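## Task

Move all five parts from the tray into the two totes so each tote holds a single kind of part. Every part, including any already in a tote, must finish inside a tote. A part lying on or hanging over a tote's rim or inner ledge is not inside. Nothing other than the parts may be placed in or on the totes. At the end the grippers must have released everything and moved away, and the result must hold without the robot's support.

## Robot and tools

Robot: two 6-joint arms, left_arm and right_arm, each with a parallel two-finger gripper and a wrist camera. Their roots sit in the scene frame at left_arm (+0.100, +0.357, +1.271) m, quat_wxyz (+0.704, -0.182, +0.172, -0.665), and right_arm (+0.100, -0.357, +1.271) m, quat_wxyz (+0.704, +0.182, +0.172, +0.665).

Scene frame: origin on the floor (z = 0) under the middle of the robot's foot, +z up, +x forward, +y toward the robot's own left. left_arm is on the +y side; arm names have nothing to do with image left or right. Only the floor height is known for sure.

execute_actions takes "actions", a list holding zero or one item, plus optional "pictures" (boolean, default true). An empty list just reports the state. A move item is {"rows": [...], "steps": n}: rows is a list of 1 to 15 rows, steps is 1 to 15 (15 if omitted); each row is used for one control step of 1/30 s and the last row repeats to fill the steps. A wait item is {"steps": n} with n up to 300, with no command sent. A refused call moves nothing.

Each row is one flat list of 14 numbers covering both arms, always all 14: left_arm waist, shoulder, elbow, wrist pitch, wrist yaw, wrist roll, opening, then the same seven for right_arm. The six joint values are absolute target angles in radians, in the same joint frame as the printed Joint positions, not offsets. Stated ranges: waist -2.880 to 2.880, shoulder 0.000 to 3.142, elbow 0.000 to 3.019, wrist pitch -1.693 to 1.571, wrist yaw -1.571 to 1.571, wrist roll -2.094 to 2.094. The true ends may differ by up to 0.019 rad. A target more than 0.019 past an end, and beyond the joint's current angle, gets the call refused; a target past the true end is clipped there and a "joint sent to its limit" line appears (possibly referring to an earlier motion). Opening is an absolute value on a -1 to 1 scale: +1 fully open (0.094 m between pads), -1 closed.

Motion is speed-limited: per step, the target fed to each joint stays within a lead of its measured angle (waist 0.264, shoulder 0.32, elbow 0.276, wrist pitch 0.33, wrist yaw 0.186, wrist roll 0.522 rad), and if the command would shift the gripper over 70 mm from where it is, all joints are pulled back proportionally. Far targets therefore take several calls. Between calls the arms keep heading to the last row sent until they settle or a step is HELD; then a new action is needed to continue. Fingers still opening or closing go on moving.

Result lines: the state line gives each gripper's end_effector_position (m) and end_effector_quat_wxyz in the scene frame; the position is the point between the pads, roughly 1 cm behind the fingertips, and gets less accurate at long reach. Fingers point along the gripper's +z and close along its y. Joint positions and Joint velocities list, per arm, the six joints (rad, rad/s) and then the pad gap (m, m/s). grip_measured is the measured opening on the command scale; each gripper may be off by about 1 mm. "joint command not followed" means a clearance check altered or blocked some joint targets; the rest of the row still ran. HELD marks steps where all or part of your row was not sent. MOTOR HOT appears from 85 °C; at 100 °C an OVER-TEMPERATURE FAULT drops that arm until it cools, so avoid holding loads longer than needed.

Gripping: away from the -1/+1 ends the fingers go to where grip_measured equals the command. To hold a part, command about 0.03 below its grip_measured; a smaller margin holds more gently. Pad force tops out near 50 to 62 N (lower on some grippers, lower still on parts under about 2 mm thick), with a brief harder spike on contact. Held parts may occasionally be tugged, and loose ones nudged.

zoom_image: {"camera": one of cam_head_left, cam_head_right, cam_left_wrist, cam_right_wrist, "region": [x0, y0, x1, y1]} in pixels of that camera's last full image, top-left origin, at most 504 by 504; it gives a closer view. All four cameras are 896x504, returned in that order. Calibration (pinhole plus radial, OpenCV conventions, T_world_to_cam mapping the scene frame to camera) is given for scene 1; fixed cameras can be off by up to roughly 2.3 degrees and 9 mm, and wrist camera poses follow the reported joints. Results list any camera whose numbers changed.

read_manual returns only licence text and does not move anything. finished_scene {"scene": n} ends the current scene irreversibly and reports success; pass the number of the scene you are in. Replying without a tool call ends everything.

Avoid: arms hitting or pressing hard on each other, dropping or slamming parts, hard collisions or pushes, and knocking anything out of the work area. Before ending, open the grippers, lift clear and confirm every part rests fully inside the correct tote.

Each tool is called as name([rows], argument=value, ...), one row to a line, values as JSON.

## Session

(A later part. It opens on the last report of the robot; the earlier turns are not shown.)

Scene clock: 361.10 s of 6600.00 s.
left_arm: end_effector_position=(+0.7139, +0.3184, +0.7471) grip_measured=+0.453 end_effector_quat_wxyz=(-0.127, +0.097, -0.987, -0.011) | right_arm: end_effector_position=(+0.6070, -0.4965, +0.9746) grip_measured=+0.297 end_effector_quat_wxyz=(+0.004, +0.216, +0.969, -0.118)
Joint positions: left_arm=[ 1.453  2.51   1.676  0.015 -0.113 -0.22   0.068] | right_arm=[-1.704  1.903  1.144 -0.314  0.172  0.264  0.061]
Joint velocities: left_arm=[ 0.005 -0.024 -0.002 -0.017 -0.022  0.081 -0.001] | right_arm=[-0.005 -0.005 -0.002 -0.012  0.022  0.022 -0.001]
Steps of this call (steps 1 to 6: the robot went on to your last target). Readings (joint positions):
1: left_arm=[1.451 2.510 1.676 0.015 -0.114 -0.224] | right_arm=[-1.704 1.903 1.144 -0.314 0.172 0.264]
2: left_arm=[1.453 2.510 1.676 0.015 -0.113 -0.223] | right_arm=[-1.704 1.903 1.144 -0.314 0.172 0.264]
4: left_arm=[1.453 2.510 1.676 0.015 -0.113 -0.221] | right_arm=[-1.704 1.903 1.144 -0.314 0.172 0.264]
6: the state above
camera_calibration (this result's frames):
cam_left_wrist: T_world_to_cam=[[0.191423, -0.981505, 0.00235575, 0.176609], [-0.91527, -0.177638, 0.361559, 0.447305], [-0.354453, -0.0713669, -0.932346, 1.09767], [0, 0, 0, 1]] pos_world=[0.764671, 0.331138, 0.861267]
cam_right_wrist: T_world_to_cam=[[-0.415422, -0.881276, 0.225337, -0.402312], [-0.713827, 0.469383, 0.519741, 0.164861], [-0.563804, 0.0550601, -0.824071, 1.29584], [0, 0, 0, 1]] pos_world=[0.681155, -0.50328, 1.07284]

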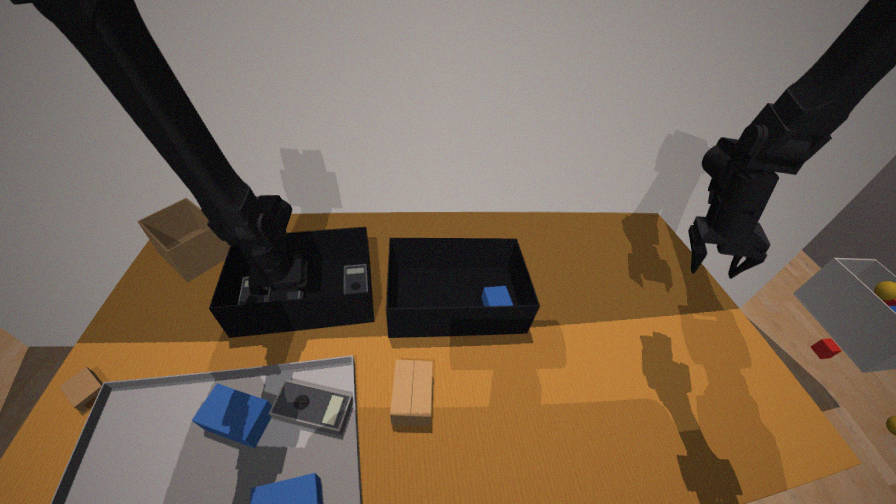

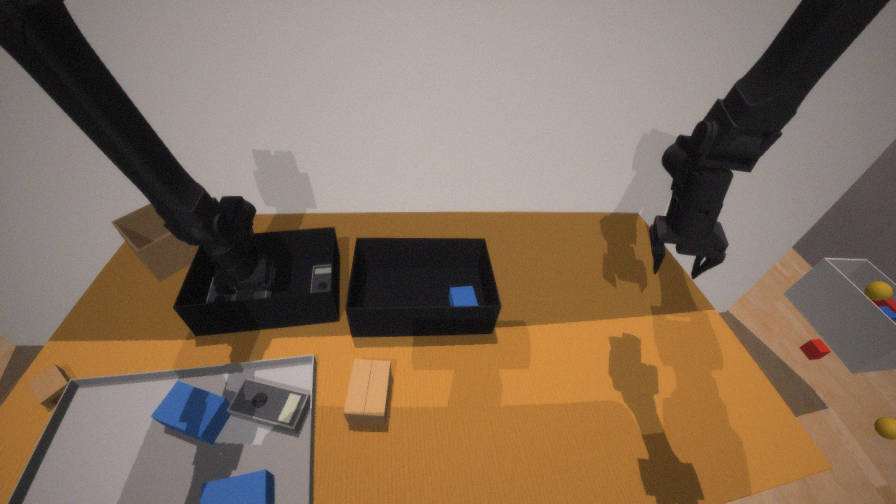

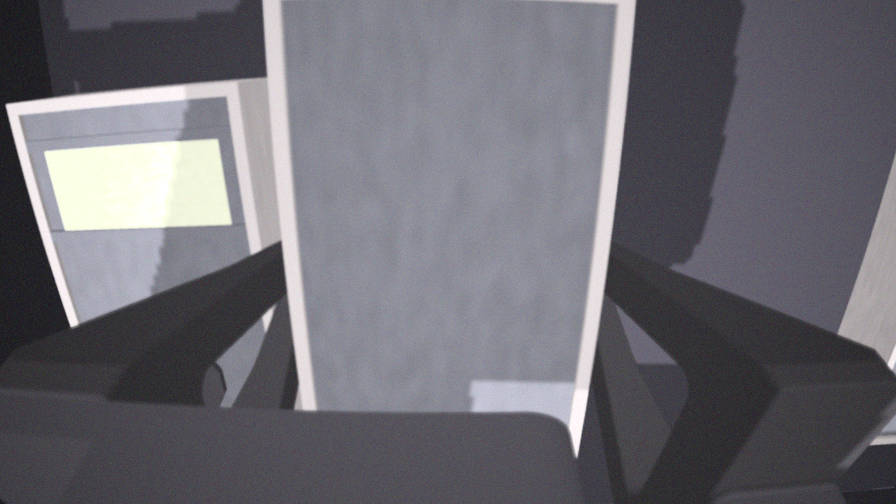

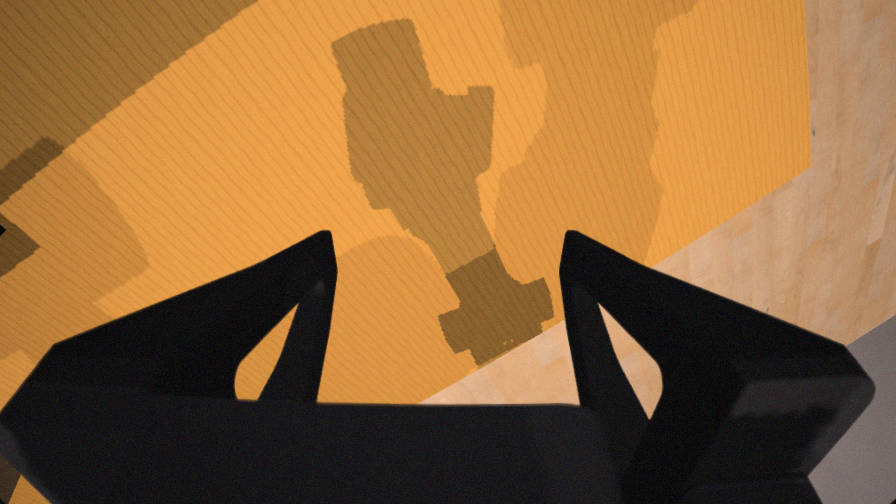

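execute_actions([
  {"rows":[[1.453,2.49,1.68,0.02,-0.113,-0.22,0.47,-1.7,1.9,1.15,-0.3,0.17,0.26,0.3],[1.453,2.49,1.68,0.02,-0.113,-0.22,0.52,-1.7,1.9,1.15,-0.3,0.17,0.26,0.3],[1.453,2.48,1.68,0.02,-0.113,-0.22,0.56,-1.7,1.9,1.15,-0.3,0.17,0.26,0.3],[1.453,2.465,1.675,0.015,-0.113,-0.22,0.56,-1.7,1.9,1.15,-0.3,0.17,0.26,0.3],[1.453,2.445,1.665,0.01,-0.113,-0.22,0.56,-1.7,1.9,1.15,-0.3,0.17,0.26,0.3],[1.45,2.42,1.645,0.005,-0.113,-0.22,0.56,-1.7,1.9,1.15,-0.3,0.17,0.26,0.3],[1.445,2.39,1.62,0,-0.113,-0.22,0.56,-1.7,1.9,1.15,-0.3,0.17,0.26,0.3],[1.44,2.36,1.59,-0.005,-0.113,-0.22,0.56,-1.7,1.9,1.15,-0.3,0.17,0.26,0.3],[1.435,2.33,1.56,-0.01,-0.113,-0.2,0.56,-1.7,1.9,1.15,-0.3,0.17,0.26,0.3],[1.43,2.30,1.53,-0.01,-0.113,-0.16,0.56,-1.7,1.9,1.15,-0.3,0.17,0.26,0.3],[1.425,2.27,1.50,-0.01,-0.113,-0.1,0.56,-1.7,1.9,1.15,-0.3,0.17,0.26,0.3],[1.42,2.24,1.47,-0.01,-0.11,-0.04,0.56,-1.7,1.9,1.15,-0.3,0.17,0.26,0.3],[1.415,2.21,1.44,-0.01,-0.1,0.02,0.56,-1.7,1.9,1.15,-0.3,0.17,0.26,0.3],[1.41,2.18,1.41,-0.01,-0.09,0.08,0.56,-1.7,1.9,1.15,-0.3,0.17,0.26,0.3],[1.405,2.15,1.38,-0.01,-0.08,0.14,0.56,-1.7,1.9,1.15,-0.3,0.17,0.26,0.3]],"steps":15},
], pictures=false)

execute_actions([
  {"rows":[[1.40,2.125,1.35,0,-0.07,0.21,0.6,-1.7,1.9,1.15,-0.3,0.17,0.26,0.3],[1.39,2.105,1.32,0.01,-0.06,0.28,0.65,-1.7,1.9,1.15,-0.3,0.17,0.26,0.3],[1.38,2.09,1.29,0.02,-0.05,0.35,0.7,-1.7,1.9,1.15,-0.3,0.17,0.26,0.3],[1.37,2.085,1.26,0.03,-0.04,0.42,0.75,-1.7,1.9,1.15,-0.3,0.17,0.26,0.3],[1.36,2.085,1.23,0.04,-0.03,0.49,0.8,-1.7,1.9,1.15,-0.3,0.17,0.26,0.3],[1.35,2.09,1.20,0.05,-0.02,0.56,0.85,-1.7,1.9,1.15,-0.3,0.17,0.26,0.3],[1.34,2.095,1.17,0.06,-0.01,0.63,0.9,-1.7,1.9,1.15,-0.3,0.17,0.26,0.3],[1.33,2.10,1.14,0.07,0,0.7,0.95,-1.7,1.9,1.15,-0.3,0.17,0.26,0.3],[1.32,2.11,1.11,0.085,0.015,0.77,1,-1.7,1.9,1.15,-0.3,0.17,0.26,0.3],[1.31,2.12,1.08,0.10,0.03,0.84,1,-1.7,1.9,1.15,-0.3,0.17,0.26,0.3],[1.30,2.135,1.055,0.115,0.045,0.91,1,-1.7,1.9,1.15,-0.3,0.17,0.26,0.3],[1.295,2.15,1.035,0.13,0.06,0.98,1,-1.7,1.9,1.15,-0.3,0.17,0.26,0.3],[1.29,2.17,1.02,0.145,0.075,1.05,1,-1.7,1.9,1.15,-0.3,0.17,0.26,0.3],[1.285,2.19,1.01,0.16,0.09,1.12,1,-1.7,1.9,1.15,-0.3,0.17,0.26,0.3],[1.285,2.21,1.005,0.175,0.1,1.19,1,-1.7,1.9,1.15,-0.3,0.17,0.26,0.3]],"steps":15},
], pictures=false)

execute_actions([
  {"rows":[[1.285,2.23,1.005,0.185,0.11,1.26,1,-1.7,1.9,1.15,-0.3,0.17,0.26,0.3],[1.285,2.25,1.005,0.195,0.12,1.33,1,-1.7,1.9,1.15,-0.3,0.17,0.26,0.3],[1.285,2.27,1.01,0.205,0.13,1.4,1,-1.7,1.9,1.15,-0.3,0.17,0.26,0.3],[1.285,2.29,1.015,0.215,0.13,1.47,1,-1.7,1.9,1.15,-0.3,0.17,0.26,0.3],[1.285,2.31,1.02,0.225,0.13,1.53,1,-1.7,1.9,1.15,-0.3,0.17,0.26,0.3],[1.285,2.33,1.03,0.235,0.13,1.59,1,-1.7,1.9,1.15,-0.3,0.17,0.26,0.3],[1.285,2.35,1.04,0.24,0.13,1.59,1,-1.7,1.9,1.15,-0.3,0.17,0.26,0.3],[1.285,2.367,1.05,0.245,0.13,1.59,1,-1.7,1.9,1.15,-0.3,0.17,0.26,0.3],[1.285,2.382,1.062,0.245,0.13,1.59,1,-1.7,1.9,1.15,-0.3,0.17,0.26,0.3],[1.285,2.395,1.074,0.245,0.13,1.59,1,-1.7,1.9,1.15,-0.3,0.17,0.26,0.3],[1.285,2.406,1.086,0.245,0.13,1.59,1,-1.7,1.9,1.15,-0.3,0.17,0.26,0.3],[1.285,2.415,1.096,0.245,0.13,1.59,1,-1.7,1.9,1.15,-0.3,0.17,0.26,0.3],[1.285,2.422,1.105,0.245,0.13,1.59,1,-1.7,1.9,1.15,-0.3,0.17,0.26,0.3],[1.285,2.428,1.112,0.245,0.13,1.59,1,-1.7,1.9,1.15,-0.3,0.17,0.26,0.3],[1.285,2.432,1.116,0.245,0.13,1.59,1,-1.7,1.9,1.15,-0.3,0.17,0.26,0.3]],"steps":15},
], pictures=false)

execute_actions([
  {"steps":6},
])

Scene clock: 394.83 s of 6600.00 s.
left_arm: end_effector_position=(+0.6993, +0.3157, +0.8278) grip_measured=+0.557 end_effector_quat_wxyz=(-0.113, +0.027, -0.993, -0.010) | right_arm: end_effector_position=(+0.6070, -0.4965, +0.9746) grip_measured=+0.297 end_effector_quat_wxyz=(+0.004, +0.216, +0.969, -0.118)
Joint positions: left_arm=[ 1.446  2.293  1.449  0.001 -0.096 -0.089  0.073] | right_arm=[-1.704  1.903  1.144 -0.314  0.172  0.264  0.061]
Joint velocities: left_arm=[-0.093 -0.952 -0.74  -0.017  0.212  0.974  0.001] | right_arm=[ 0.015 -0.005  0.002  0.007 -0.022 -0.037  0.   ]
Steps of this call (steps 1 to 15: the robot went on to your last target; steps 16 to 90: nothing new was sent; then 30.23 s passed at rest; steps 91 to 105: all 15 steps of this action). Readings (joint positions):
91: left_arm=[1.453 2.510 1.676 0.015 -0.113 -0.219] | right_arm=[-1.704 1.903 1.144 -0.314 0.172 0.264]
92: left_arm=[1.453 2.510 1.676 0.015 -0.113 -0.219] | right_arm=[-1.704 1.903 1.144 -0.314 0.172 0.264]
94: left_arm=[1.453 2.510 1.676 0.015 -0.113 -0.219] | right_arm=[-1.704 1.903 1.144 -0.314 0.172 0.264]
98: left_arm=[1.453 2.479 1.635 0.013 -0.113 -0.219] | right_arm=[-1.704 1.903 1.144 -0.314 0.172 0.264]
105: the state above

Scene clock: 395.33 s of 6600.00 s.
left_arm: end_effector_position=(+0.5662, +0.2066, +0.8928) grip_measured=+1.000 end_effector_quat_wxyz=(+0.099, +0.460, +0.879, -0.078) | right_arm: end_effector_position=(+0.6070, -0.4965, +0.9746) grip_measured=+0.297 end_effector_quat_wxyz=(+0.004, +0.216, +0.969, -0.118)
Joint positions: left_arm=[1.298 2.111 1.058 0.115 0.077 0.786 0.094] | right_arm=[-1.704  1.903  1.144 -0.314  0.172  0.264  0.061]
Joint velocities: left_arm=[-0.181  0.562 -0.51   0.427  0.359  1.971  0.   ] | right_arm=[-0.015  0.005 -0.007  0.017  0.022 -0.051 -0.001]
Steps of this call (steps 1 to 15: all 15 steps of this action). Readings (joint positions):
1: left_arm=[1.443 2.261 1.421 0.001 -0.087 -0.046] | right_arm=[-1.704 1.903 1.144 -0.314 0.172 0.264]
2: left_arm=[1.438 2.226 1.391 0.001 -0.077 0.005] | right_arm=[-1.704 1.903 1.144 -0.314 0.172 0.264]
4: left_arm=[1.425 2.154 1.326 0.006 -0.055 0.128] | right_arm=[-1.704 1.903 1.144 -0.314 0.172 0.264]
8: left_arm=[1.376 2.065 1.217 0.045 -0.014 0.391] | right_arm=[-1.704 1.903 1.144 -0.314 0.172 0.264]
15: the state above

Scene clock: 395.83 s of 6600.00 s.
left_arm: end_effector_position=(+0.4362, +0.2022, +0.7866) grip_measured=+1.000 end_effector_quat_wxyz=(+0.068, +0.753, +0.645, -0.112) | right_arm: end_effector_position=(+0.6070, -0.4965, +0.9746) grip_measured=+0.297 end_effector_quat_wxyz=(+0.004, +0.216, +0.969, -0.118)
Joint positions: left_arm=[1.288 2.431 1.091 0.225 0.126 1.534 0.094] | right_arm=[-1.704  1.903  1.144 -0.314  0.172  0.264  0.061]
Joint velocities: left_arm=[-0.015  0.054  0.281  0.042 -0.037  0.212  0.   ] | right_arm=[-0.015 -0.005  0.002  0.002 -0.051  0.007 -0.   ]
Steps of this call (steps 1 to 15: all 15 steps of this action). Readings (joint positions):
1: left_arm=[1.293 2.133 1.042 0.130 0.091 0.858] | right_arm=[-1.704 1.903 1.144 -0.314 0.172 0.264]
2: left_arm=[1.290 2.159 1.030 0.146 0.105 0.939] | right_arm=[-1.704 1.903 1.144 -0.314 0.172 0.264]
4: left_arm=[1.288 2.222 1.018 0.173 0.123 1.106] | right_arm=[-1.704 1.903 1.144 -0.314 0.172 0.264]
8: left_arm=[1.288 2.340 1.023 0.211 0.126 1.374] | right_arm=[-1.704 1.903 1.144 -0.314 0.172 0.264]
15: the state above

Scene clock: 396.03 s of 6600.00 s.
left_arm: end_effector_position=(+0.4547, +0.1983, +0.7839) grip_measured=+1.000 end_effector_quat_wxyz=(+0.084, +0.762, +0.634, -0.099) | right_arm: end_effector_position=(+0.6070, -0.4965, +0.9746) grip_measured=+0.297 end_effector_quat_wxyz=(+0.004, +0.216, +0.969, -0.118)
Joint positions: left_arm=[1.288 2.432 1.119 0.235 0.126 1.563 0.094] | right_arm=[-1.704  1.903  1.144 -0.314  0.172  0.264  0.061]
Joint velocities: left_arm=[-0.015 -0.015 -0.017  0.002 -0.037  0.037  0.   ] | right_arm=[-0.015 -0.015  0.007 -0.002 -0.007  0.037 -0.001]
Steps of this call (steps 1 to 6: the robot went on to your last target). Readings (joint positions):
1: left_arm=[1.288 2.432 1.100 0.227 0.126 1.542] | right_arm=[-1.704 1.903 1.144 -0.314 0.172 0.264]
2: left_arm=[1.288 2.432 1.107 0.229 0.126 1.549] | right_arm=[-1.704 1.903 1.144 -0.314 0.172 0.264]
4: left_arm=[1.288 2.432 1.117 0.234 0.126 1.557] | right_arm=[-1.704 1.903 1.144 -0.314 0.172 0.264]
6: the state above
camera_calibration (this result's frames):
cam_left_wrist: T_world_to_cam=[[-0.982625, 0.185587, -0.00252209, 0.414496], [0.172584, 0.918611, 0.355484, -0.53187], [0.06829, 0.348872, -0.934679, 0.757791], [0, 0, 0, 1]] pos_world=[0.447336, 0.147284, 0.898408]
cam_right_wrist: T_world_to_cam=[[-0.415422, -0.881276, 0.225337, -0.402312], [-0.713827, 0.469383, 0.519741, 0.164861], [-0.563804, 0.0550601, -0.824071, 1.29584], [0, 0, 0, 1]] pos_world=[0.681155, -0.50328, 1.07284]

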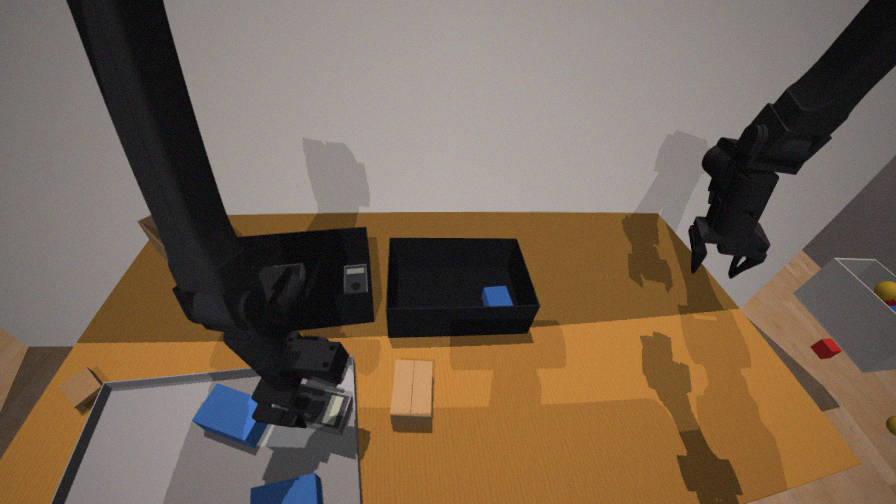

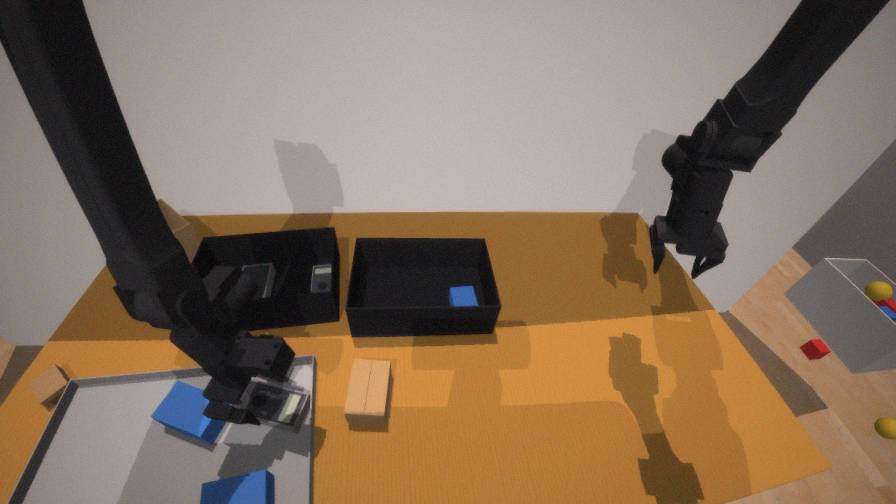

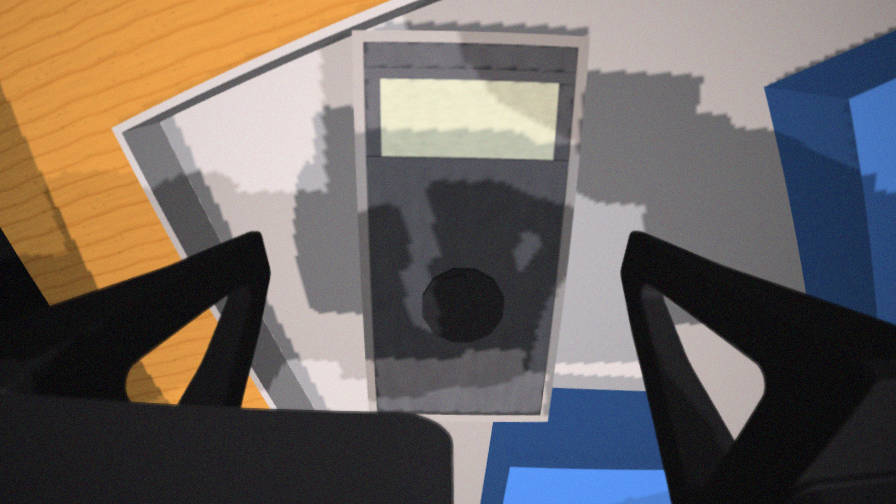

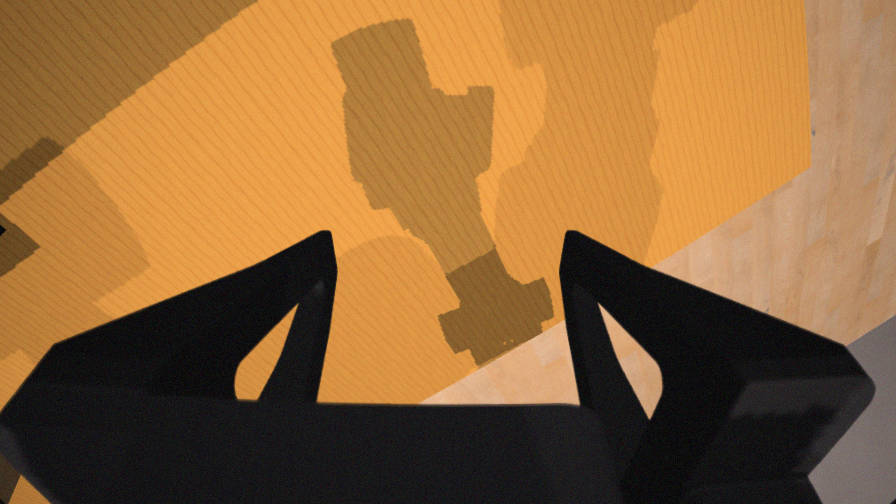

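execute_actions([
  {"rows":[[1.30,2.455,1.125,0.225,0.134,1.61,0.9,-1.7,1.9,1.15,-0.3,0.17,0.26,0.3],[1.305,2.465,1.132,0.225,0.134,1.61,0.85,-1.7,1.9,1.15,-0.3,0.17,0.26,0.3],[1.31,2.476,1.142,0.225,0.134,1.61,0.8,-1.7,1.9,1.15,-0.3,0.17,0.26,0.3],[1.31,2.487,1.153,0.225,0.134,1.61,0.8,-1.7,1.9,1.15,-0.3,0.17,0.26,0.3],[1.31,2.498,1.164,0.225,0.134,1.61,0.8,-1.7,1.9,1.15,-0.3,0.17,0.26,0.3],[1.31,2.508,1.175,0.225,0.134,1.61,0.8,-1.7,1.9,1.15,-0.3,0.17,0.26,0.3],[1.31,2.518,1.186,0.225,0.134,1.61,0.8,-1.7,1.9,1.15,-0.3,0.17,0.26,0.3],[1.31,2.527,1.196,0.225,0.134,1.61,0.8,-1.7,1.9,1.15,-0.3,0.17,0.26,0.3],[1.31,2.534,1.205,0.225,0.134,1.61,0.8,-1.7,1.9,1.15,-0.3,0.17,0.26,0.3],[1.31,2.54,1.213,0.225,0.134,1.61,0.8,-1.7,1.9,1.15,-0.3,0.17,0.26,0.3],[1.31,2.545,1.219,0.225,0.134,1.61,0.8,-1.7,1.9,1.15,-0.3,0.17,0.26,0.3]],"steps":15},
], pictures=false)

execute_actions([
  {"rows":[[1.31,2.545,1.219,0.225,0.134,1.61,0.7,-1.7,1.9,1.15,-0.3,0.17,0.26,0.3],[1.31,2.545,1.219,0.225,0.134,1.61,0.6,-1.7,1.9,1.15,-0.3,0.17,0.26,0.3],[1.31,2.545,1.219,0.225,0.134,1.61,0.52,-1.7,1.9,1.15,-0.3,0.17,0.26,0.3],[1.31,2.545,1.219,0.225,0.134,1.61,0.45,-1.7,1.9,1.15,-0.3,0.17,0.26,0.3],[1.31,2.545,1.219,0.225,0.134,1.61,0.39,-1.7,1.9,1.15,-0.3,0.17,0.26,0.3],[1.31,2.545,1.219,0.225,0.134,1.61,0.34,-1.7,1.9,1.15,-0.3,0.17,0.26,0.3],[1.31,2.545,1.219,0.225,0.134,1.61,0.29,-1.7,1.9,1.15,-0.3,0.17,0.26,0.3],[1.31,2.545,1.219,0.225,0.134,1.61,0.25,-1.7,1.9,1.15,-0.3,0.17,0.26,0.3]],"steps":12},
], pictures=false)

Scene clock: 409.97 s of 6600.00 s.
left_arm: end_effector_position=(+0.4474, +0.1987, +0.7438) grip_measured=+0.803 end_effector_quat_wxyz=(+0.082, +0.769, +0.626, -0.102) | right_arm: end_effector_position=(+0.6070, -0.4965, +0.9746) grip_measured=+0.297 end_effector_quat_wxyz=(+0.004, +0.216, +0.969, -0.118)
Joint positions: left_arm=[1.297 2.538 1.214 0.235 0.131 1.593 0.085] | right_arm=[-1.704  1.903  1.144 -0.314  0.172  0.264  0.061]
Joint velocities: left_arm=[-0.005  0.024  0.002 -0.022  0.007 -0.007 -0.   ] | right_arm=[ 0.005 -0.005 -0.007 -0.002 -0.037  0.022 -0.   ]
Steps of this call (steps 1 to 30: the robot went on to your last target; steps 31 to 90: nothing new was sent; then 10.43 s passed at rest; steps 91 to 105: all 15 steps of this action). Readings (joint positions):
91: left_arm=[1.288 2.432 1.119 0.235 0.128 1.577] | right_arm=[-1.704 1.903 1.144 -0.314 0.172 0.264]
92: left_arm=[1.288 2.433 1.120 0.235 0.130 1.581] | right_arm=[-1.704 1.903 1.144 -0.314 0.172 0.264]
94: left_arm=[1.289 2.443 1.130 0.235 0.131 1.586] | right_arm=[-1.704 1.903 1.144 -0.314 0.172 0.264]
98: left_arm=[1.294 2.486 1.175 0.235 0.131 1.591] | right_arm=[-1.704 1.903 1.144 -0.314 0.172 0.264]
105: the state above

Scene clock: 410.37 s of 6600.00 s.
left_arm: end_effector_position=(+0.4480, +0.1985, +0.7432) grip_measured=+0.332 end_effector_quat_wxyz=(+0.082, +0.769, +0.625, -0.102) | right_arm: end_effector_position=(+0.6070, -0.4965, +0.9746) grip_measured=+0.297 end_effector_quat_wxyz=(+0.004, +0.216, +0.969, -0.118)
Joint positions: left_arm=[1.297 2.539 1.216 0.235 0.131 1.594 0.063] | right_arm=[-1.704  1.903  1.144 -0.314  0.172  0.264  0.061]
Joint velocities: left_arm=[-0.005 -0.015 -0.002  0.007 -0.022 -0.022 -0.   ] | right_arm=[-0.005  0.005 -0.012  0.007  0.022 -0.007  0.   ]
Steps of this call (steps 1 to 12: all 12 steps of this action). Readings (joint positions):
1: left_arm=[1.297 2.539 1.214 0.235 0.131 1.594] | right_arm=[-1.704 1.903 1.144 -0.314 0.172 0.264]
2: left_arm=[1.297 2.539 1.214 0.235 0.131 1.594] | right_arm=[-1.704 1.903 1.144 -0.314 0.172 0.264]
4: left_arm=[1.297 2.539 1.214 0.235 0.131 1.594] | right_arm=[-1.704 1.903 1.144 -0.314 0.172 0.264]
8: left_arm=[1.297 2.539 1.216 0.235 0.131 1.594] | right_arm=[-1.704 1.903 1.144 -0.314 0.172 0.264]
12: the state above

execute_actions([
  {"rows":[[1.297,2.51,1.205,0.235,0.131,1.594,0.29,-1.7,1.9,1.15,-0.3,0.17,0.26,0.3],[1.297,2.49,1.19,0.235,0.131,1.594,0.29,-1.7,1.9,1.15,-0.3,0.17,0.26,0.3],[1.295,2.465,1.165,0.235,0.131,1.594,0.29,-1.7,1.9,1.15,-0.3,0.17,0.26,0.3],[1.29,2.44,1.14,0.235,0.131,1.594,0.29,-1.7,1.9,1.15,-0.3,0.17,0.26,0.3],[1.285,2.41,1.115,0.235,0.131,1.594,0.29,-1.7,1.9,1.15,-0.3,0.17,0.26,0.3],[1.285,2.38,1.09,0.23,0.13,1.58,0.29,-1.7,1.9,1.15,-0.3,0.17,0.26,0.3],[1.285,2.35,1.065,0.225,0.125,1.55,0.29,-1.7,1.9,1.15,-0.3,0.17,0.26,0.3],[1.285,2.32,1.045,0.22,0.12,1.5,0.29,-1.7,1.9,1.15,-0.3,0.17,0.26,0.3],[1.285,2.29,1.025,0.215,0.11,1.44,0.29,-1.7,1.9,1.15,-0.3,0.17,0.26,0.3],[1.285,2.26,1.01,0.205,0.10,1.37,0.29,-1.7,1.9,1.15,-0.3,0.17,0.26,0.3],[1.285,2.23,1.0,0.195,0.09,1.3,0.29,-1.7,1.9,1.15,-0.3,0.17,0.26,0.3],[1.285,2.20,0.995,0.185,0.08,1.23,0.29,-1.7,1.9,1.15,-0.3,0.17,0.26,0.3],[1.285,2.17,0.995,0.175,0.07,1.16,0.29,-1.7,1.9,1.15,-0.3,0.17,0.26,0.3],[1.285,2.14,1.0,0.165,0.055,1.09,0.29,-1.7,1.9,1.15,-0.3,0.17,0.26,0.3],[1.285,2.115,1.01,0.155,0.04,1.02,0.29,-1.7,1.9,1.15,-0.3,0.17,0.26,0.3]],"steps":15},
], pictures=false)

execute_actions([
  {"rows":[[1.29,2.095,1.02,0.145,0.025,0.95,0.29,-1.7,1.9,1.15,-0.3,0.17,0.26,0.3],[1.29,2.08,1.035,0.135,0.01,0.88,0.29,-1.7,1.9,1.15,-0.3,0.17,0.26,0.3],[1.29,2.07,1.055,0.12,-0.005,0.81,0.29,-1.7,1.9,1.15,-0.3,0.17,0.26,0.3],[1.295,2.065,1.08,0.105,-0.02,0.74,0.29,-1.7,1.9,1.15,-0.3,0.17,0.26,0.3],[1.295,2.065,1.105,0.09,-0.035,0.67,0.29,-1.7,1.9,1.15,-0.3,0.17,0.26,0.3],[1.3,2.065,1.13,0.075,-0.05,0.6,0.29,-1.7,1.9,1.15,-0.3,0.17,0.26,0.3],[1.3,2.07,1.16,0.06,-0.065,0.53,0.29,-1.7,1.9,1.15,-0.3,0.17,0.26,0.3],[1.3,2.075,1.19,0.045,-0.08,0.46,0.29,-1.7,1.9,1.15,-0.3,0.17,0.26,0.3],[1.305,2.08,1.22,0.03,-0.095,0.39,0.29,-1.7,1.9,1.15,-0.3,0.17,0.26,0.3],[1.305,2.09,1.25,0.01,-0.11,0.32,0.29,-1.7,1.9,1.15,-0.3,0.17,0.26,0.3],[1.31,2.10,1.28,-0.01,-0.125,0.25,0.29,-1.7,1.9,1.15,-0.3,0.17,0.26,0.3],[1.31,2.11,1.31,-0.03,-0.14,0.18,0.29,-1.7,1.9,1.15,-0.3,0.17,0.26,0.3],[1.315,2.12,1.335,-0.05,-0.155,0.11,0.29,-1.7,1.9,1.15,-0.3,0.17,0.26,0.3],[1.315,2.13,1.36,-0.065,-0.17,0.04,0.29,-1.7,1.9,1.15,-0.3,0.17,0.26,0.3],[1.32,2.14,1.385,-0.08,-0.18,-0.03,0.29,-1.7,1.9,1.15,-0.3,0.17,0.26,0.3]],"steps":15},
], pictures=false)

execute_actions([
  {"rows":[[1.32,2.15,1.405,-0.09,-0.19,-0.1,0.29,-1.7,1.9,1.15,-0.3,0.17,0.26,0.3],[1.32,2.16,1.42,-0.1,-0.2,-0.17,0.29,-1.7,1.9,1.15,-0.3,0.17,0.26,0.3],[1.32,2.17,1.435,-0.105,-0.21,-0.24,0.29,-1.7,1.9,1.15,-0.3,0.17,0.26,0.3],[1.322,2.18,1.45,-0.105,-0.21,-0.3,0.29,-1.7,1.9,1.15,-0.3,0.17,0.26,0.3],[1.324,2.195,1.465,-0.1,-0.21,-0.325,0.29,-1.7,1.9,1.15,-0.3,0.17,0.26,0.3],[1.326,2.21,1.48,-0.095,-0.21,-0.325,0.29,-1.7,1.9,1.15,-0.3,0.17,0.26,0.3],[1.328,2.23,1.495,-0.09,-0.21,-0.325,0.29,-1.7,1.9,1.15,-0.3,0.17,0.26,0.3],[1.33,2.25,1.512,-0.085,-0.208,-0.325,0.29,-1.7,1.9,1.15,-0.3,0.17,0.26,0.3],[1.332,2.27,1.53,-0.075,-0.206,-0.325,0.29,-1.7,1.9,1.15,-0.3,0.17,0.26,0.3],[1.334,2.29,1.548,-0.07,-0.204,-0.325,0.29,-1.7,1.9,1.15,-0.3,0.17,0.26,0.3],[1.336,2.31,1.566,-0.065,-0.202,-0.325,0.29,-1.7,1.9,1.15,-0.3,0.17,0.26,0.3],[1.338,2.33,1.585,-0.06,-0.2,-0.325,0.29,-1.7,1.9,1.15,-0.3,0.17,0.26,0.3],[1.34,2.35,1.605,-0.055,-0.2,-0.325,0.29,-1.7,1.9,1.15,-0.3,0.17,0.26,0.3],[1.34,2.367,1.622,-0.05,-0.2,-0.325,0.29,-1.7,1.9,1.15,-0.3,0.17,0.26,0.3],[1.34,2.382,1.638,-0.045,-0.2,-0.325,0.29,-1.7,1.9,1.15,-0.3,0.17,0.26,0.3]],"steps":15},
], pictures=false)

execute_actions([
  {"rows":[[1.34,2.395,1.65,-0.04,-0.198,-0.322,0.29,-1.7,1.9,1.15,-0.3,0.17,0.26,0.3],[1.34,2.406,1.66,-0.037,-0.198,-0.322,0.29,-1.7,1.9,1.15,-0.3,0.17,0.26,0.3],[1.34,2.414,1.67,-0.036,-0.198,-0.322,0.29,-1.7,1.9,1.15,-0.3,0.17,0.26,0.3],[1.34,2.42,1.677,-0.036,-0.198,-0.322,0.29,-1.7,1.9,1.15,-0.3,0.17,0.26,0.3],[1.34,2.425,1.677,-0.036,-0.198,-0.322,0.29,-1.7,1.9,1.15,-0.3,0.17,0.26,0.3]],"steps":14},
])

Scene clock: 443.67 s of 6600.00 s.
left_arm: end_effector_position=(+0.4883, +0.2191, +0.8555) grip_measured=+0.332 end_effector_quat_wxyz=(+0.065, +0.669, +0.737, -0.070) | right_arm: end_effector_position=(+0.6070, -0.4965, +0.9746) grip_measured=+0.297 end_effector_quat_wxyz=(+0.004, +0.216, +0.969, -0.118)
Joint positions: left_arm=[1.297 2.216 0.992 0.18  0.057 1.291 0.063] | right_arm=[-1.704  1.903  1.144 -0.314  0.172  0.264  0.061]
Joint velocities: left_arm=[ 0.005 -0.874  0.066 -0.237 -0.403 -1.56   0.   ] | right_arm=[ 0.005 -0.015  0.002 -0.012 -0.066 -0.066 -0.   ]
Steps of this call (steps 1 to 15: the robot went on to your last target; steps 16 to 90: nothing new was sent; then 29.80 s passed at rest; steps 91 to 105: all 15 steps of this action). Readings (joint positions):
91: left_arm=[1.297 2.539 1.216 0.235 0.131 1.594] | right_arm=[-1.704 1.903 1.144 -0.314 0.172 0.264]
92: left_arm=[1.297 2.539 1.215 0.235 0.131 1.594] | right_arm=[-1.704 1.903 1.144 -0.314 0.172 0.264]
94: left_arm=[1.297 2.528 1.202 0.235 0.131 1.594] | right_arm=[-1.704 1.903 1.144 -0.314 0.172 0.264]
98: left_arm=[1.297 2.442 1.102 0.233 0.127 1.579] | right_arm=[-1.704 1.903 1.144 -0.314 0.172 0.264]
105: the state above

Scene clock: 444.17 s of 6600.00 s.
left_arm: end_effector_position=(+0.7072, +0.2270, +0.9185) grip_measured=+0.332 end_effector_quat_wxyz=(+0.135, +0.209, +0.968, +0.024) | right_arm: end_effector_position=(+0.6070, -0.4965, +0.9746) grip_measured=+0.297 end_effector_quat_wxyz=(+0.004, +0.216, +0.969, -0.118)
Joint positions: left_arm=[ 1.298  2.098  1.325 -0.033 -0.166  0.285  0.063] | right_arm=[-1.704  1.903  1.144 -0.314  0.172  0.264  0.061]
Joint velocities: left_arm=[ 0.044  0.181  0.75  -0.491 -0.33  -2.044  0.001] | right_arm=[-0.015 -0.005 -0.017 -0.007  0.051 -0.007  0.   ]
Steps of this call (steps 1 to 15: all 15 steps of this action). Readings (joint positions):
1: left_arm=[1.297 2.188 0.996 0.173 0.043 1.235] | right_arm=[-1.704 1.903 1.144 -0.314 0.172 0.264]
2: left_arm=[1.297 2.162 1.004 0.164 0.028 1.175] | right_arm=[-1.704 1.903 1.144 -0.314 0.172 0.264]
4: left_arm=[1.297 2.119 1.032 0.141 -0.003 1.043] | right_arm=[-1.704 1.903 1.144 -0.314 0.172 0.264]
8: left_arm=[1.297 2.085 1.135 0.088 -0.063 0.771] | right_arm=[-1.704 1.903 1.144 -0.314 0.172 0.264]
15: the state above

Scene clock: 444.67 s of 6600.00 s.
left_arm: end_effector_position=(+0.7311, +0.2394, +0.8274) grip_measured=+0.333 end_effector_quat_wxyz=(-0.128, +0.082, -0.988, -0.015) | right_arm: end_effector_position=(+0.6070, -0.4965, +0.9746) grip_measured=+0.297 end_effector_quat_wxyz=(+0.004, +0.216, +0.969, -0.118)
Joint positions: left_arm=[ 1.327  2.34   1.582 -0.072 -0.203 -0.283  0.063] | right_arm=[-1.704  1.903  1.144 -0.314  0.172  0.264  0.061]
Joint velocities: left_arm=[ 0.044  0.679  0.471  0.115 -0.066 -0.212  0.   ] | right_arm=[-0.005 -0.005 -0.017  0.002 -0.051 -0.007 -0.002]
Steps of this call (steps 1 to 15: all 15 steps of this action). Readings (joint positions):
1: left_arm=[1.300 2.105 1.351 -0.048 -0.176 0.215] | right_arm=[-1.704 1.903 1.144 -0.314 0.172 0.264]
2: left_arm=[1.301 2.114 1.374 -0.061 -0.187 0.145] | right_arm=[-1.704 1.903 1.144 -0.314 0.172 0.264]
4: left_arm=[1.305 2.132 1.412 -0.078 -0.203 0.007] | right_arm=[-1.704 1.903 1.144 -0.314 0.172 0.264]
8: left_arm=[1.313 2.185 1.466 -0.083 -0.206 -0.180] | right_arm=[-1.704 1.903 1.144 -0.314 0.172 0.264]
15: the state above

Scene clock: 445.13 s of 6600.00 s.
left_arm: end_effector_position=(+0.7165, +0.2391, +0.7834) grip_measured=+0.333 end_effector_quat_wxyz=(-0.119, +0.093, -0.988, -0.016) | right_arm: end_effector_position=(+0.6070, -0.4965, +0.9746) grip_measured=+0.297 end_effector_quat_wxyz=(+0.004, +0.216, +0.969, -0.118)
Joint positions: left_arm=[ 1.331  2.441  1.647 -0.055 -0.201 -0.305  0.063] | right_arm=[-1.704  1.903  1.144 -0.314  0.172  0.264  0.061]
Joint velocities: left_arm=[-0.024 -0.005  0.085  0.032 -0.022 -0.007 -0.   ] | right_arm=[-0.005 -0.015 -0.022  0.007 -0.066 -0.022 -0.001]
Steps of this call (steps 1 to 14: all 14 steps of this action). Readings (joint positions):
1: left_arm=[1.328 2.362 1.597 -0.068 -0.202 -0.287] | right_arm=[-1.704 1.903 1.144 -0.314 0.172 0.264]
2: left_arm=[1.329 2.382 1.609 -0.064 -0.202 -0.291] | right_arm=[-1.704 1.903 1.144 -0.314 0.172 0.264]
4: left_arm=[1.331 2.413 1.627 -0.059 -0.201 -0.297] | right_arm=[-1.704 1.903 1.144 -0.314 0.172 0.264]
8: left_arm=[1.331 2.440 1.636 -0.058 -0.201 -0.302] | right_arm=[-1.704 1.903 1.144 -0.314 0.172 0.264]
14: the state above
camera_calibration (this result's frames):
cam_left_wrist: T_world_to_cam=[[0.184438, -0.982807, -0.00855205, 0.11203], [-0.910783, -0.174179, 0.374348, 0.408348], [-0.369401, -0.0612547, -0.927249, 1.13103], [0, 0, 0, 1]] pos_world=[0.769056, 0.25051, 0.896837]
cam_right_wrist: T_world_to_cam=[[-0.415422, -0.881276, 0.225337, -0.402312], [-0.713827, 0.469383, 0.519741, 0.164861], [-0.563804, 0.0550601, -0.824071, 1.29584], [0, 0, 0, 1]] pos_world=[0.681155, -0.50328, 1.07284]

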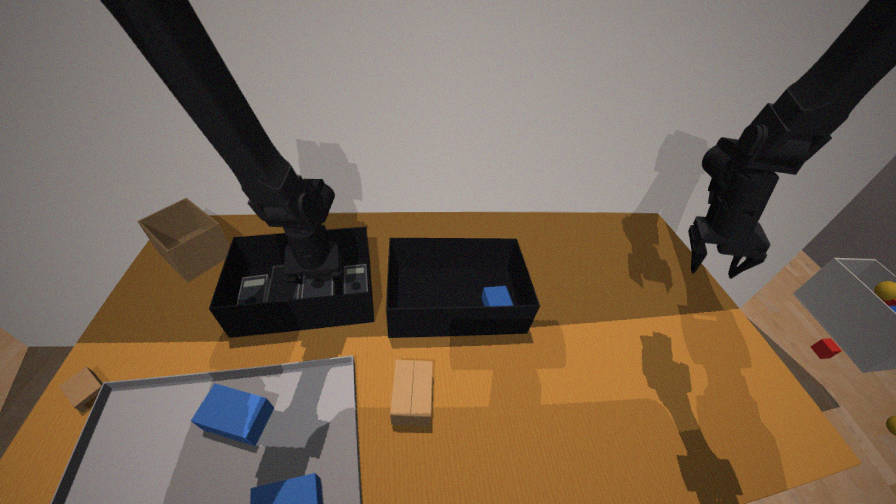

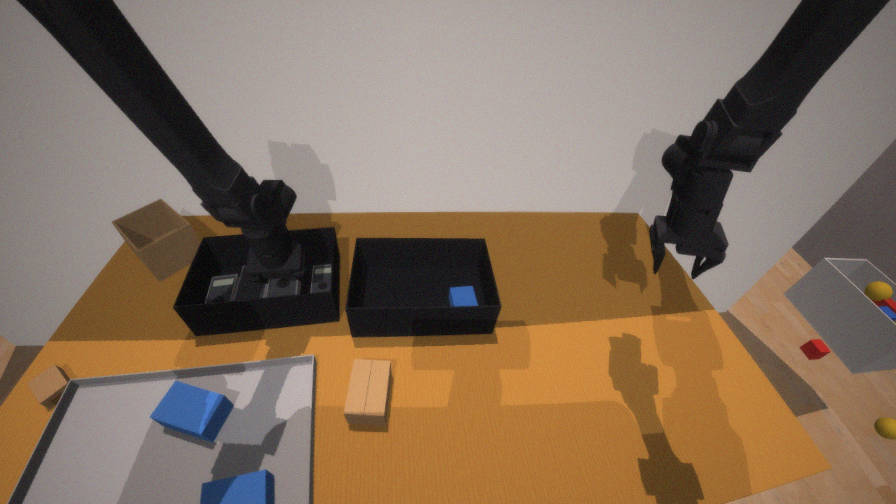

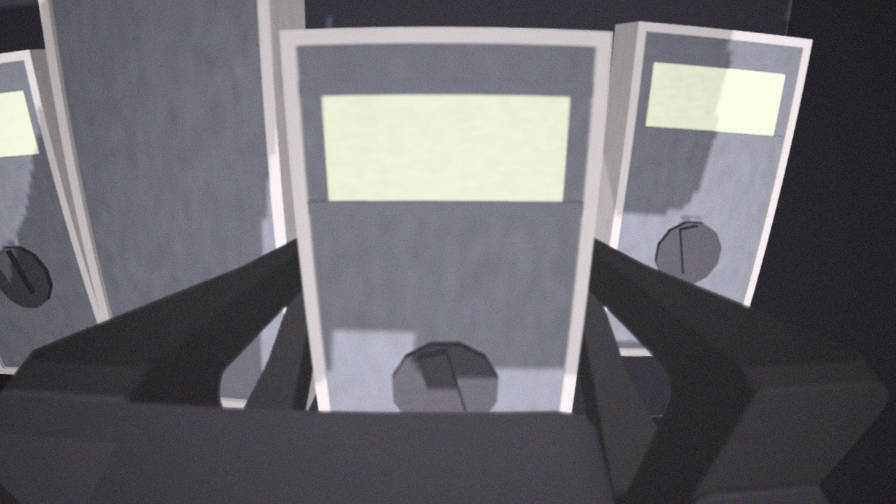

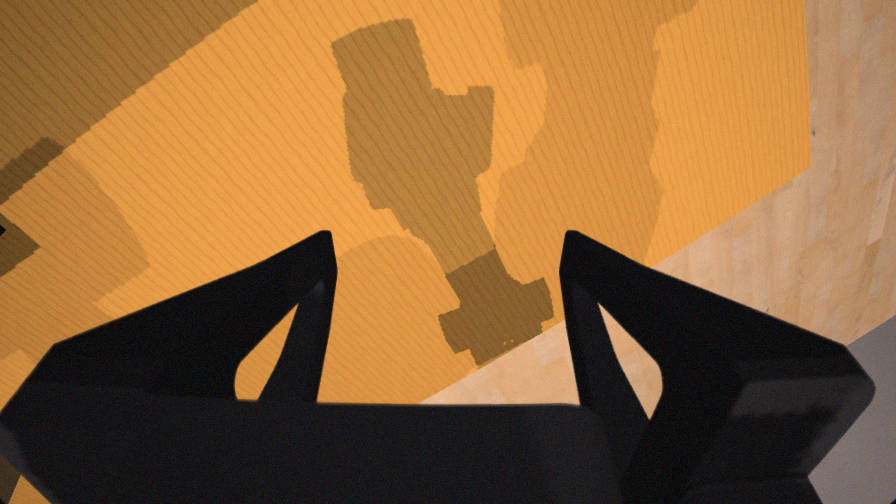

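Good. Slow descent.

execute_actions([
  {"rows":[[1.345,2.455,1.685,-0.04,-0.195,-0.3,0.29,-1.7,1.9,1.15,-0.3,0.17,0.26,0.3],[1.345,2.463,1.694,-0.04,-0.195,-0.3,0.29,-1.7,1.9,1.15,-0.3,0.17,0.26,0.3],[1.345,2.471,1.703,-0.04,-0.195,-0.3,0.29,-1.7,1.9,1.15,-0.3,0.17,0.26,0.3],[1.345,2.479,1.713,-0.04,-0.195,-0.3,0.29,-1.7,1.9,1.15,-0.3,0.17,0.26,0.3],[1.345,2.487,1.723,-0.04,-0.195,-0.3,0.29,-1.7,1.9,1.15,-0.3,0.17,0.26,0.3],[1.345,2.495,1.733,-0.04,-0.195,-0.3,0.29,-1.7,1.9,1.15,-0.3,0.17,0.26,0.3],[1.345,2.503,1.743,-0.04,-0.195,-0.3,0.29,-1.7,1.9,1.15,-0.3,0.17,0.26,0.3],[1.345,2.51,1.753,-0.04,-0.195,-0.3,0.29,-1.7,1.9,1.15,-0.3,0.17,0.26,0.3],[1.345,2.517,1.763,-0.04,-0.195,-0.3,0.29,-1.7,1.9,1.15,-0.3,0.17,0.26,0.3],[1.345,2.523,1.771,-0.04,-0.195,-0.3,0.29,-1.7,1.9,1.15,-0.3,0.17,0.26,0.3],[1.345,2.529,1.778,-0.04,-0.195,-0.3,0.29,-1.7,1.9,1.15,-0.3,0.17,0.26,0.3],[1.345,2.534,1.784,-0.04,-0.195,-0.3,0.29,-1.7,1.9,1.15,-0.3,0.17,0.26,0.3],[1.345,2.538,1.788,-0.04,-0.195,-0.3,0.29,-1.7,1.9,1.15,-0.3,0.17,0.26,0.3],[1.345,2.542,1.79,-0.04,-0.195,-0.3,0.29,-1.7,1.9,1.15,-0.3,0.17,0.26,0.3],[1.345,2.545,1.79,-0.04,-0.195,-0.3,0.29,-1.7,1.9,1.15,-0.3,0.17,0.26,0.3]],"steps":15},
], pictures=false)

execute_actions([
  {"steps":8},
])

Scene clock: 459.47 s of 6600.00 s.
left_arm: end_effector_position=(+0.7308, +0.2336, +0.7543) grip_measured=+0.333 end_effector_quat_wxyz=(-0.132, +0.096, -0.987, -0.011) | right_arm: end_effector_position=(+0.6070, -0.4965, +0.9746) grip_measured=+0.297 end_effector_quat_wxyz=(+0.004, +0.216, +0.969, -0.118)
Joint positions: left_arm=[ 1.331  2.528  1.759 -0.053 -0.198 -0.306  0.063] | right_arm=[-1.704  1.903  1.144 -0.314  0.172  0.264  0.061]
Joint velocities: left_arm=[ 0.005  0.151  0.066  0.007 -0.007 -0.022  0.   ] | right_arm=[ 0.005 -0.015 -0.032  0.012  0.022  0.007 -0.001]
Steps of this call (steps 1 to 15: the robot went on to your last target; steps 16 to 90: nothing new was sent; then 10.83 s passed at rest; steps 91 to 105: all 15 steps of this action). Readings (joint positions):
91: left_arm=[1.331 2.441 1.653 -0.053 -0.199 -0.306] | right_arm=[-1.704 1.903 1.144 -0.314 0.172 0.264]
92: left_arm=[1.331 2.442 1.654 -0.053 -0.199 -0.306] | right_arm=[-1.704 1.903 1.144 -0.314 0.172 0.264]
94: left_arm=[1.331 2.450 1.666 -0.053 -0.198 -0.306] | right_arm=[-1.704 1.903 1.144 -0.314 0.172 0.264]
98: left_arm=[1.331 2.480 1.709 -0.053 -0.198 -0.306] | right_arm=[-1.704 1.903 1.144 -0.314 0.172 0.264]
105: the state above

Scene clock: 459.73 s of 6600.00 s.
left_arm: end_effector_position=(+0.7226, +0.2340, +0.7467) grip_measured=+0.333 end_effector_quat_wxyz=(-0.126, +0.095, -0.987, -0.013) | right_arm: end_effector_position=(+0.6070, -0.4965, +0.9746) grip_measured=+0.297 end_effector_quat_wxyz=(+0.004, +0.216, +0.969, -0.118)
Joint positions: left_arm=[ 1.331  2.542  1.76  -0.053 -0.198 -0.306  0.063] | right_arm=[-1.704  1.903  1.144 -0.314  0.172  0.264  0.061]
Joint velocities: left_arm=[-0.005  0.015 -0.002  0.007  0.007 -0.051  0.   ] | right_arm=[-0.005  0.015 -0.012 -0.017  0.007 -0.007 -0.   ]
Steps of this call (steps 1 to 8: the robot went on to your last target). Readings (joint positions):
1: left_arm=[1.331 2.532 1.760 -0.053 -0.198 -0.306] | right_arm=[-1.704 1.903 1.144 -0.314 0.172 0.264]
2: left_arm=[1.331 2.535 1.760 -0.053 -0.198 -0.306] | right_arm=[-1.704 1.903 1.144 -0.314 0.172 0.264]
4: left_arm=[1.331 2.540 1.760 -0.053 -0.198 -0.306] | right_arm=[-1.704 1.903 1.144 -0.314 0.172 0.264]
8: the state above
camera_calibration (this result's frames):
cam_left_wrist: T_world_to_cam=[[0.187238, -0.982313, -0.00149281, 0.0981837], [-0.915299, -0.175016, 0.362764, 0.438876], [-0.356609, -0.066557, -0.93188, 1.09447], [0, 0, 0, 1]] pos_world=[0.773616, 0.246102, 0.860852]
cam_right_wrist: T_world_to_cam=[[-0.415422, -0.881276, 0.225337, -0.402312], [-0.713827, 0.469383, 0.519741, 0.164861], [-0.563804, 0.0550601, -0.824071, 1.29584], [0, 0, 0, 1]] pos_world=[0.681155, -0.50328, 1.07284]

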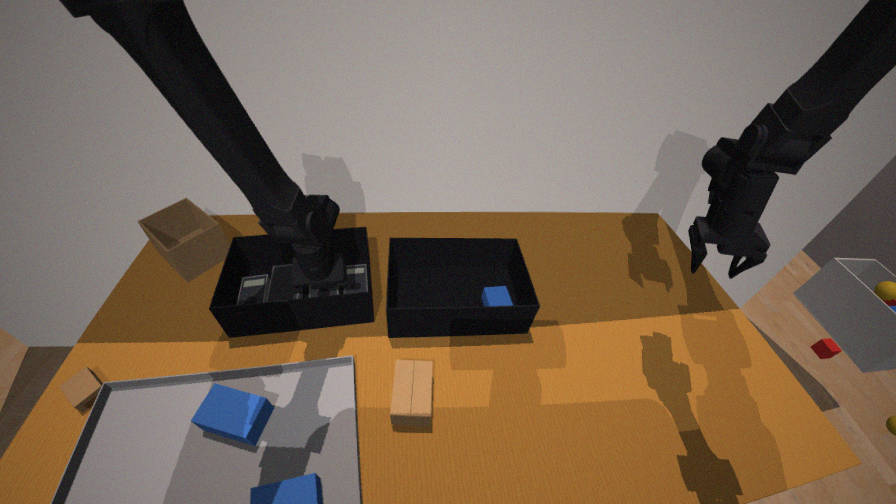

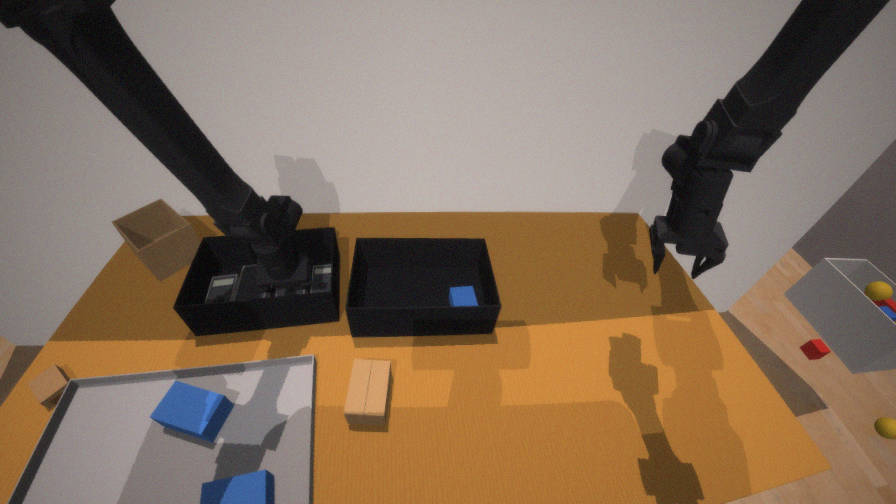

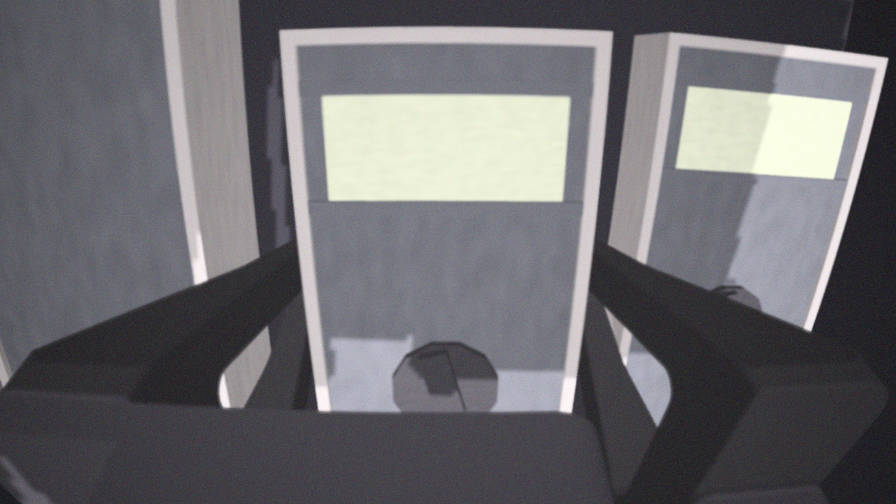

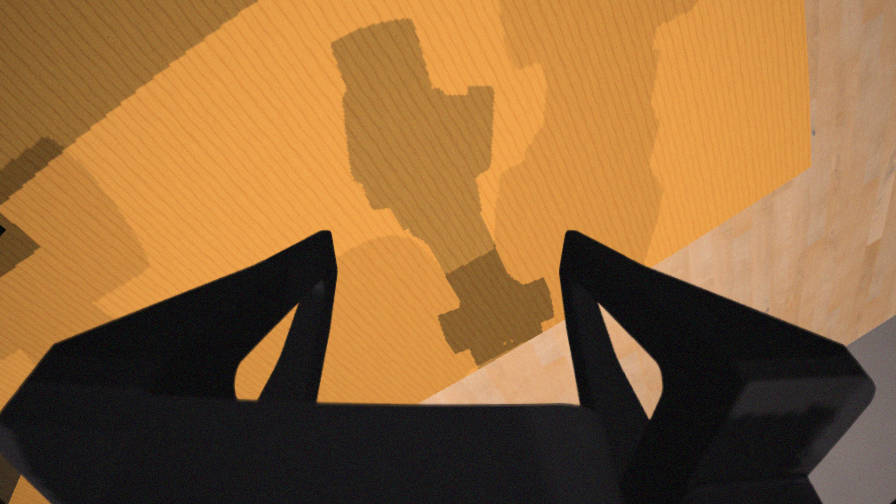

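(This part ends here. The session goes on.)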